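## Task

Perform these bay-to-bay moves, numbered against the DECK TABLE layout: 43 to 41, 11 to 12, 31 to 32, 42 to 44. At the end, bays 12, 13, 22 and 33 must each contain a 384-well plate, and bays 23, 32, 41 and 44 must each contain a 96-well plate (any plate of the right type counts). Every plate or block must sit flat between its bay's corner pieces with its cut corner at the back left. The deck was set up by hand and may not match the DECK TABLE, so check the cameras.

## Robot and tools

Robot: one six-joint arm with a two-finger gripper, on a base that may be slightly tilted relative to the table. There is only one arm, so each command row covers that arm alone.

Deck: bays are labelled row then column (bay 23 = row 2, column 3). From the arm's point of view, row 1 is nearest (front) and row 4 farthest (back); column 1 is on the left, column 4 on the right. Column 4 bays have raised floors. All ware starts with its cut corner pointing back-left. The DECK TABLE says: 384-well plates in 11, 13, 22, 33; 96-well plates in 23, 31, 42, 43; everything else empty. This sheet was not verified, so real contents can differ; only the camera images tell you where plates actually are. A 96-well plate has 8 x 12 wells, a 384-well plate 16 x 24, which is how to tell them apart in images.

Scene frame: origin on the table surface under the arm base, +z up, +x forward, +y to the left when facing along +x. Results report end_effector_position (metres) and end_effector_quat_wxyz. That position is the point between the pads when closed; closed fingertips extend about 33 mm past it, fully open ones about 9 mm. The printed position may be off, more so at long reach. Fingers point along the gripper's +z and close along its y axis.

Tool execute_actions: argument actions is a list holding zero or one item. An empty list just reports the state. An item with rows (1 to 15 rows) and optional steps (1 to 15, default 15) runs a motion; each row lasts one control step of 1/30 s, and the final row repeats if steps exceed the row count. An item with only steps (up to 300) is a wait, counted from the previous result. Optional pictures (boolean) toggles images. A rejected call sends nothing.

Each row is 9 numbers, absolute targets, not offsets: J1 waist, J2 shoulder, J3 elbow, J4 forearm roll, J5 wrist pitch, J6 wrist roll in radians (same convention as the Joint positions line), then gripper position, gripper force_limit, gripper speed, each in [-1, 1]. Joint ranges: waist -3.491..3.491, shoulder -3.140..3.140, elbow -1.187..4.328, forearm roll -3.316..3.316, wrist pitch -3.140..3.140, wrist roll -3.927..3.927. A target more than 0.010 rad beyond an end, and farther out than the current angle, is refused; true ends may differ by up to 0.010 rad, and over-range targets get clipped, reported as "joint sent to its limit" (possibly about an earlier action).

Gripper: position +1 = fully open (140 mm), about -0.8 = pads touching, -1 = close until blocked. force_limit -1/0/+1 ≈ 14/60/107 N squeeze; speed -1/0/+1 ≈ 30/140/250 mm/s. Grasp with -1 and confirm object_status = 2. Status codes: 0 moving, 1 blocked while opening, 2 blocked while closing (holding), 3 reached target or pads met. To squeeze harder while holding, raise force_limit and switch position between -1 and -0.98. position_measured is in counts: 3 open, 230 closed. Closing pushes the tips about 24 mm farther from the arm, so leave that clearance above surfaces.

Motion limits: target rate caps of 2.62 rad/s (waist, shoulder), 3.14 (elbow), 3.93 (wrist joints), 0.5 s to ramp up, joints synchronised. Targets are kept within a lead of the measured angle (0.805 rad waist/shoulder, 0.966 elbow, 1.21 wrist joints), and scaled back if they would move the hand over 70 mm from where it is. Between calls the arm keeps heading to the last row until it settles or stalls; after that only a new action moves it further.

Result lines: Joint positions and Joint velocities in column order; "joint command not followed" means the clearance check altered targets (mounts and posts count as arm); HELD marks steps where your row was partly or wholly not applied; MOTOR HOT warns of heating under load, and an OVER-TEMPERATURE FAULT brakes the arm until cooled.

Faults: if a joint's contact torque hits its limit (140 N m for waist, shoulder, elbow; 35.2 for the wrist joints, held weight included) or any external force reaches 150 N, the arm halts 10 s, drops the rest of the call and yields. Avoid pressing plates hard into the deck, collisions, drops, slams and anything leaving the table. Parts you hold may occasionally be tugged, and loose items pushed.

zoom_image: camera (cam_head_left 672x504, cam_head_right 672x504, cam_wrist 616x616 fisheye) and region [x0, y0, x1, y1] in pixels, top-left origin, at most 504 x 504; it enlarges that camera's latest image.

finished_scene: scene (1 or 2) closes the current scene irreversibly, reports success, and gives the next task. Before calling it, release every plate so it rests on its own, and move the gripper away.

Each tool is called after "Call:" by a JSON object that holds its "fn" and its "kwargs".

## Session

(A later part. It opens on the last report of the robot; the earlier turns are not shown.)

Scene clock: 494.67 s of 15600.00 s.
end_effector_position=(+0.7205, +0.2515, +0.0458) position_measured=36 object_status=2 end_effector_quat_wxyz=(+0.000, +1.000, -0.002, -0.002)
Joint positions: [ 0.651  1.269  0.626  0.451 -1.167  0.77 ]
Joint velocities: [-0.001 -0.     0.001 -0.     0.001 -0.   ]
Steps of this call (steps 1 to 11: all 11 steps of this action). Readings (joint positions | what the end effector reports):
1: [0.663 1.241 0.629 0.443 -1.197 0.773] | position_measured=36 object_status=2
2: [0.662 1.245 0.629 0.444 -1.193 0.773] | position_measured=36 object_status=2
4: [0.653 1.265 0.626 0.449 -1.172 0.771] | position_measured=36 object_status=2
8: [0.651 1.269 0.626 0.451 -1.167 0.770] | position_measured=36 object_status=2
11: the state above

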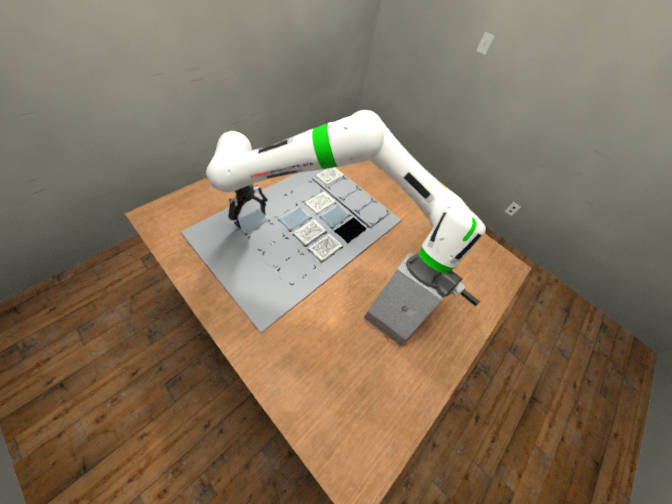

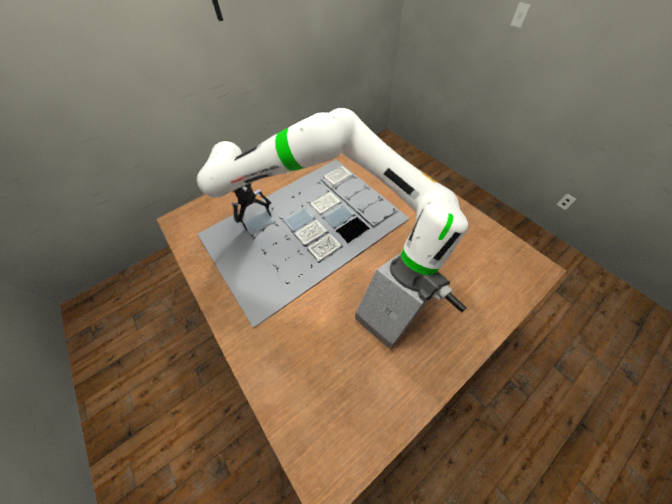

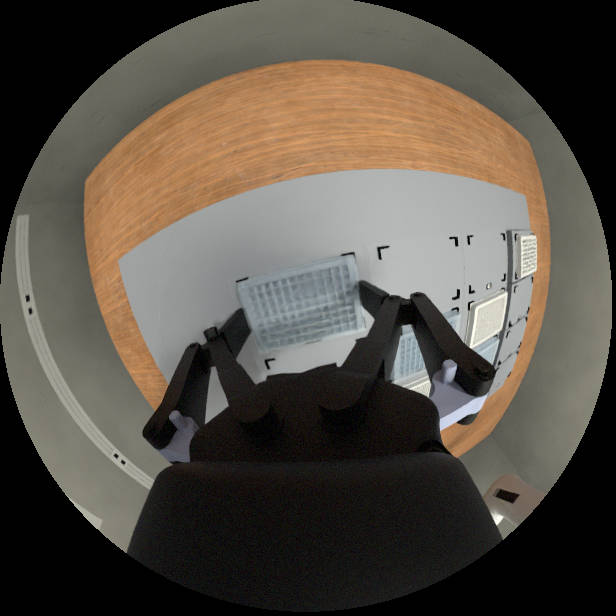

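Call:
{"fn": "execute_actions", "kwargs": {"actions": [{"rows":[[0.6514,1.2673,0.623,0.4517,-1.1655,0.769,-1,-0.3,-0.5],[0.6514,1.2673,0.623,0.4517,-1.1655,0.769,-1,-0.3,-0.5],[0.6514,1.2673,0.623,0.4517,-1.1655,0.769,-1,-0.3,-0.5],[0.6514,1.2673,0.623,0.4517,-1.1655,0.769,-1,-0.3,-0.5],[0.6479,1.2749,0.6224,0.454,-1.1572,0.7682,-1,-0.3,-0.5],[0.6479,1.2749,0.6224,0.454,-1.1572,0.7682,-1,-0.3,-0.5],[0.6479,1.2749,0.6224,0.454,-1.1572,0.7682,-1,-0.3,-0.5],[0.6479,1.2749,0.6224,0.454,-1.1572,0.7682,-1,-0.3,-0.5],[0.6479,1.2749,0.6224,0.454,-1.1572,0.7682,-1,-0.3,-0.5],[0.6479,1.2749,0.6224,0.454,-1.1572,0.7682,-1,-0.3,-0.5],[0.6479,1.2749,0.6224,0.454,-1.1572,0.7682,1,-0.3,-0.3]],"steps":15}], "pictures": false}}

Call:
{"fn": "execute_actions", "kwargs": {"actions": [{"steps":7}]}}

Call:
{"fn": "zoom_image", "kwargs": {"camera": "cam_wrist", "region": [200, 220, 420, 380]}}

Call:
{"fn": "execute_actions", "kwargs": {"actions": [{"rows":[[0.6635,1.241,0.629,0.443,-1.197,0.773,1,-0.3,-0.3]],"steps":9}], "pictures": false}}

Call:
{"fn": "execute_actions", "kwargs": {"actions": [{"rows":[[0.7093,0.5,-0.05,0.4163,-1.3,0.782,1,-0.3,-0.3]],"steps":15}], "pictures": false}}

Call:
{"fn": "execute_actions", "kwargs": {"actions": [{"steps":25}]}}

Call:
{"fn": "zoom_image", "kwargs": {"camera": "cam_wrist", "region": [100, 100, 500, 400]}}

Call:
{"fn": "zoom_image", "kwargs": {"camera": "cam_head_left", "region": [170, 150, 420, 340]}}

Scene clock: 510.47 s of 15600.00 s.
end_effector_position=(+0.7198, +0.2520, +0.0396) position_measured=16 object_status=0 end_effector_quat_wxyz=(+0.000, +1.000, -0.002, -0.002)
Joint positions: [ 0.648  1.275  0.622  0.454 -1.157  0.768]
Joint velocities: [ 0.002  0.001 -0.     0.     0.    -0.   ]
Steps of this call (steps 1 to 15: the robot went on to your last target; steps 16 to 90: nothing new was sent; then 12.30 s passed at rest; steps 91 to 105: all 15 steps of this action). Readings (joint positions | what the end effector reports):
91: [0.651 1.269 0.626 0.451 -1.167 0.770] | position_measured=36 object_status=2
92: [0.651 1.268 0.624 0.451 -1.166 0.769] | position_measured=36 object_status=2
94: [0.651 1.267 0.623 0.451 -1.166 0.769] | position_measured=36 object_status=2
98: [0.648 1.275 0.622 0.454 -1.158 0.768] | position_measured=36 object_status=2
105: the state above

Scene clock: 510.70 s of 15600.00 s.
end_effector_position=(+0.7198, +0.2519, +0.0396) position_measured=3 object_status=0 end_effector_quat_wxyz=(+0.000, +1.000, -0.002, -0.002)
Joint positions: [ 0.648  1.275  0.622  0.454 -1.157  0.768]
Joint velocities: [ 0.001 -0.001 -0.    -0.    -0.003 -0.   ]
Steps of this call (steps 1 to 7: the robot went on to your last target). Readings (joint positions | what the end effector reports):
1: [0.648 1.275 0.622 0.454 -1.157 0.768] | position_measured=10 object_status=0
2: [0.648 1.275 0.622 0.454 -1.157 0.768] | position_measured=5 object_status=0
4: [0.648 1.275 0.622 0.454 -1.157 0.768] | position_measured=3 object_status=0
7: the state above

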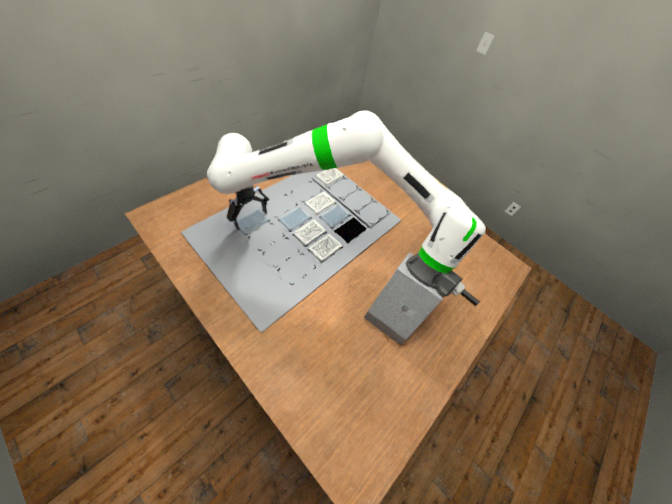

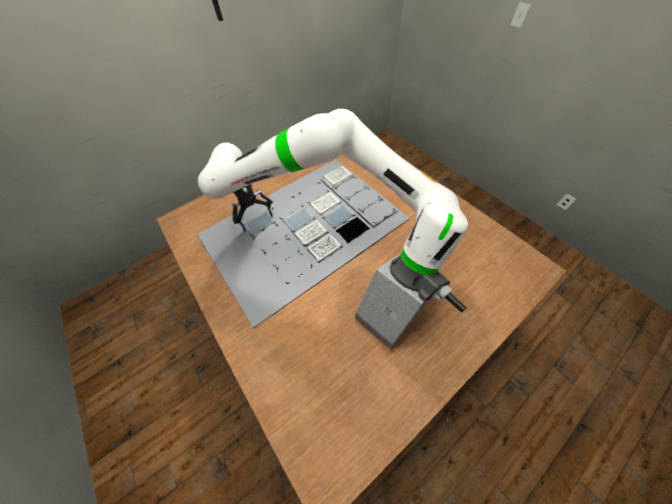

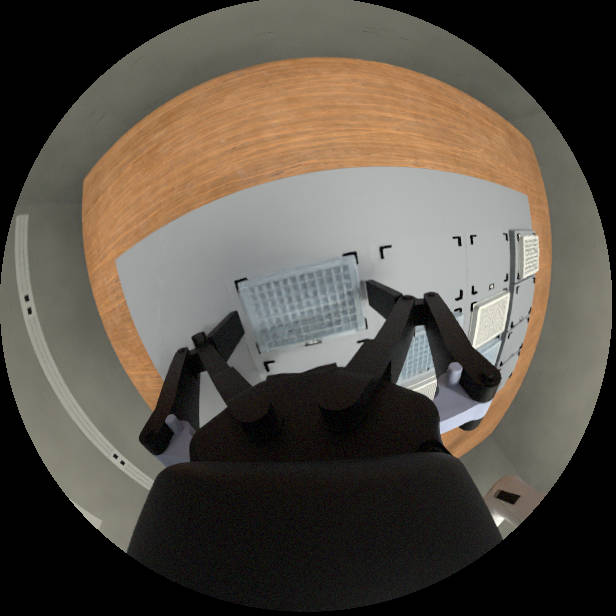

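Region (200, 220, 420, 380) of cam_wrist's 616x616 image, scaled by 2.291, with more detail than that image has; it fills the top 367 rows of this view, and the rest is white.

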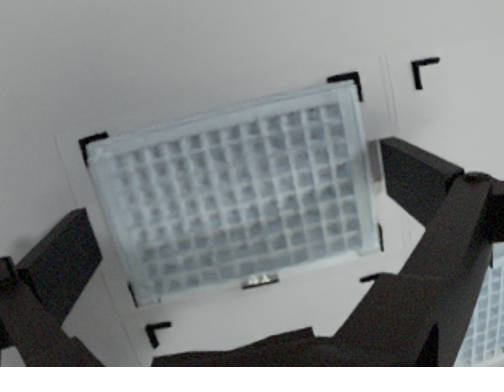

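Scene clock: 511.00 s of 15600.00 s.
end_effector_position=(+0.7207, +0.2514, +0.0698) position_measured=3 object_status=3 end_effector_quat_wxyz=(-0.000, +1.000, -0.003, -0.001)
Joint positions: [ 0.664  1.241  0.629  0.443 -1.197  0.773]
Joint velocities: [ 0.001  0.001  0.     0.    -0.001  0.001]
Steps of this call (steps 1 to 9: all 9 steps of this action). Readings (joint positions | what the end effector reports):
1: [0.648 1.275 0.622 0.454 -1.157 0.768] | position_measured=3 object_status=0
2: [0.649 1.271 0.623 0.453 -1.162 0.768] | position_measured=3 object_status=3
4: [0.659 1.249 0.628 0.446 -1.187 0.772] | position_measured=3 object_status=3
8: [0.664 1.241 0.629 0.443 -1.197 0.773] | position_measured=3 object_status=3
9: the state above

Scene clock: 511.50 s of 15600.00 s.
end_effector_position=(+0.6603, +0.1626, +0.1929) position_measured=3 object_status=3 end_effector_quat_wxyz=(+0.005, +1.000, +0.001, -0.007)
Joint positions: [ 0.687  0.865  0.285  0.43  -1.249  0.778]
Joint velocities: [ 0.062 -0.984 -0.902 -0.035 -0.136  0.011]
Steps of this call (steps 1 to 15: all 15 steps of this action). Readings (joint positions | what the end effector reports):
1: [0.664 1.241 0.629 0.443 -1.197 0.773] | position_measured=3 object_status=3
2: [0.664 1.237 0.625 0.443 -1.198 0.773] | position_measured=3 object_status=3
4: [0.665 1.212 0.602 0.442 -1.201 0.773] | position_measured=3 object_status=3
8: [0.672 1.097 0.497 0.438 -1.217 0.775] | position_measured=3 object_status=3
15: the state above

Scene clock: 512.33 s of 15600.00 s.
end_effector_position=(+0.5658, +0.0666, +0.2712) position_measured=3 object_status=3 end_effector_quat_wxyz=(+0.009, +1.000, +0.006, -0.013)
Joint positions: [ 0.709  0.5   -0.05   0.416 -1.3    0.782]
Joint velocities: [-0.002  0.    -0.    -0.    -0.001 -0.   ]
Steps of this call (steps 1 to 25: the robot went on to your last target). Readings (joint positions | what the end effector reports):
1: [0.689 0.832 0.254 0.428 -1.254 0.778] | position_measured=3 object_status=3
2: [0.691 0.799 0.224 0.427 -1.258 0.778] | position_measured=3 object_status=3
4: [0.695 0.732 0.163 0.425 -1.268 0.779] | position_measured=3 object_status=3
8: [0.703 0.598 0.040 0.420 -1.286 0.781] | position_measured=3 object_status=3
25: the state above

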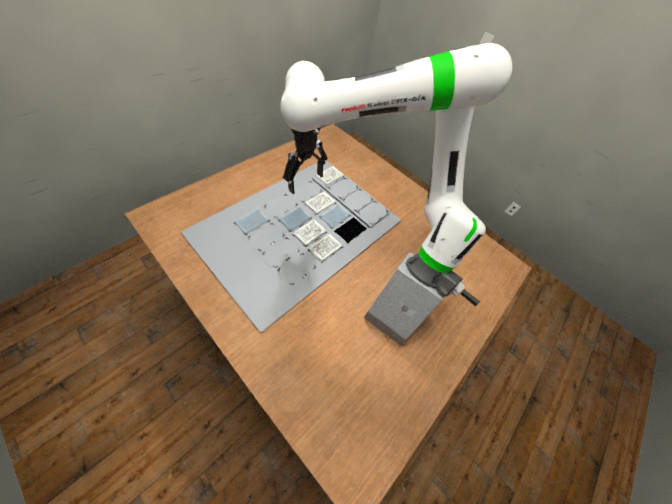

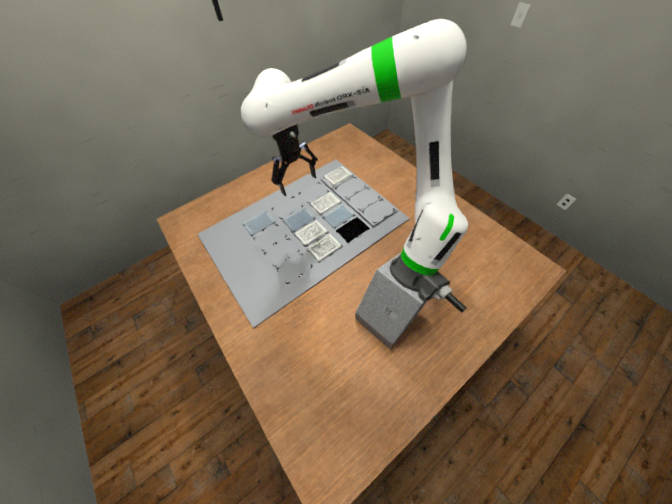

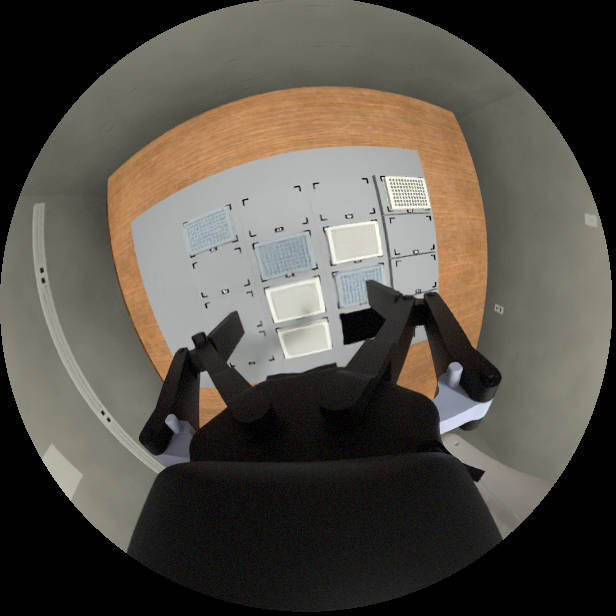

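Region (100, 100, 500, 400) of cam_wrist's 616x616 image, scaled by 1.260, with more detail than that image has; it fills the top 378 rows of this view, and the rest is white.

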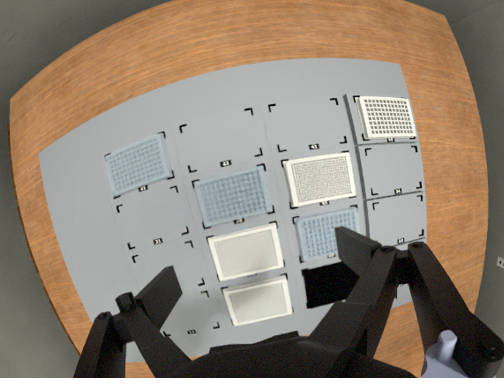

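Region (170, 150, 420, 340) of cam_head_left's 672x504 image, scaled by 2.016, with more detail than that image has; it fills the top 383 rows of this view, and the rest is white.

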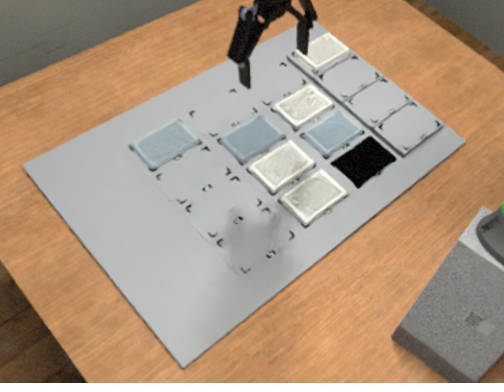

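Call:
{"fn": "finished_scene", "kwargs": {"scene": 1}}

The scene is finished: the task was done.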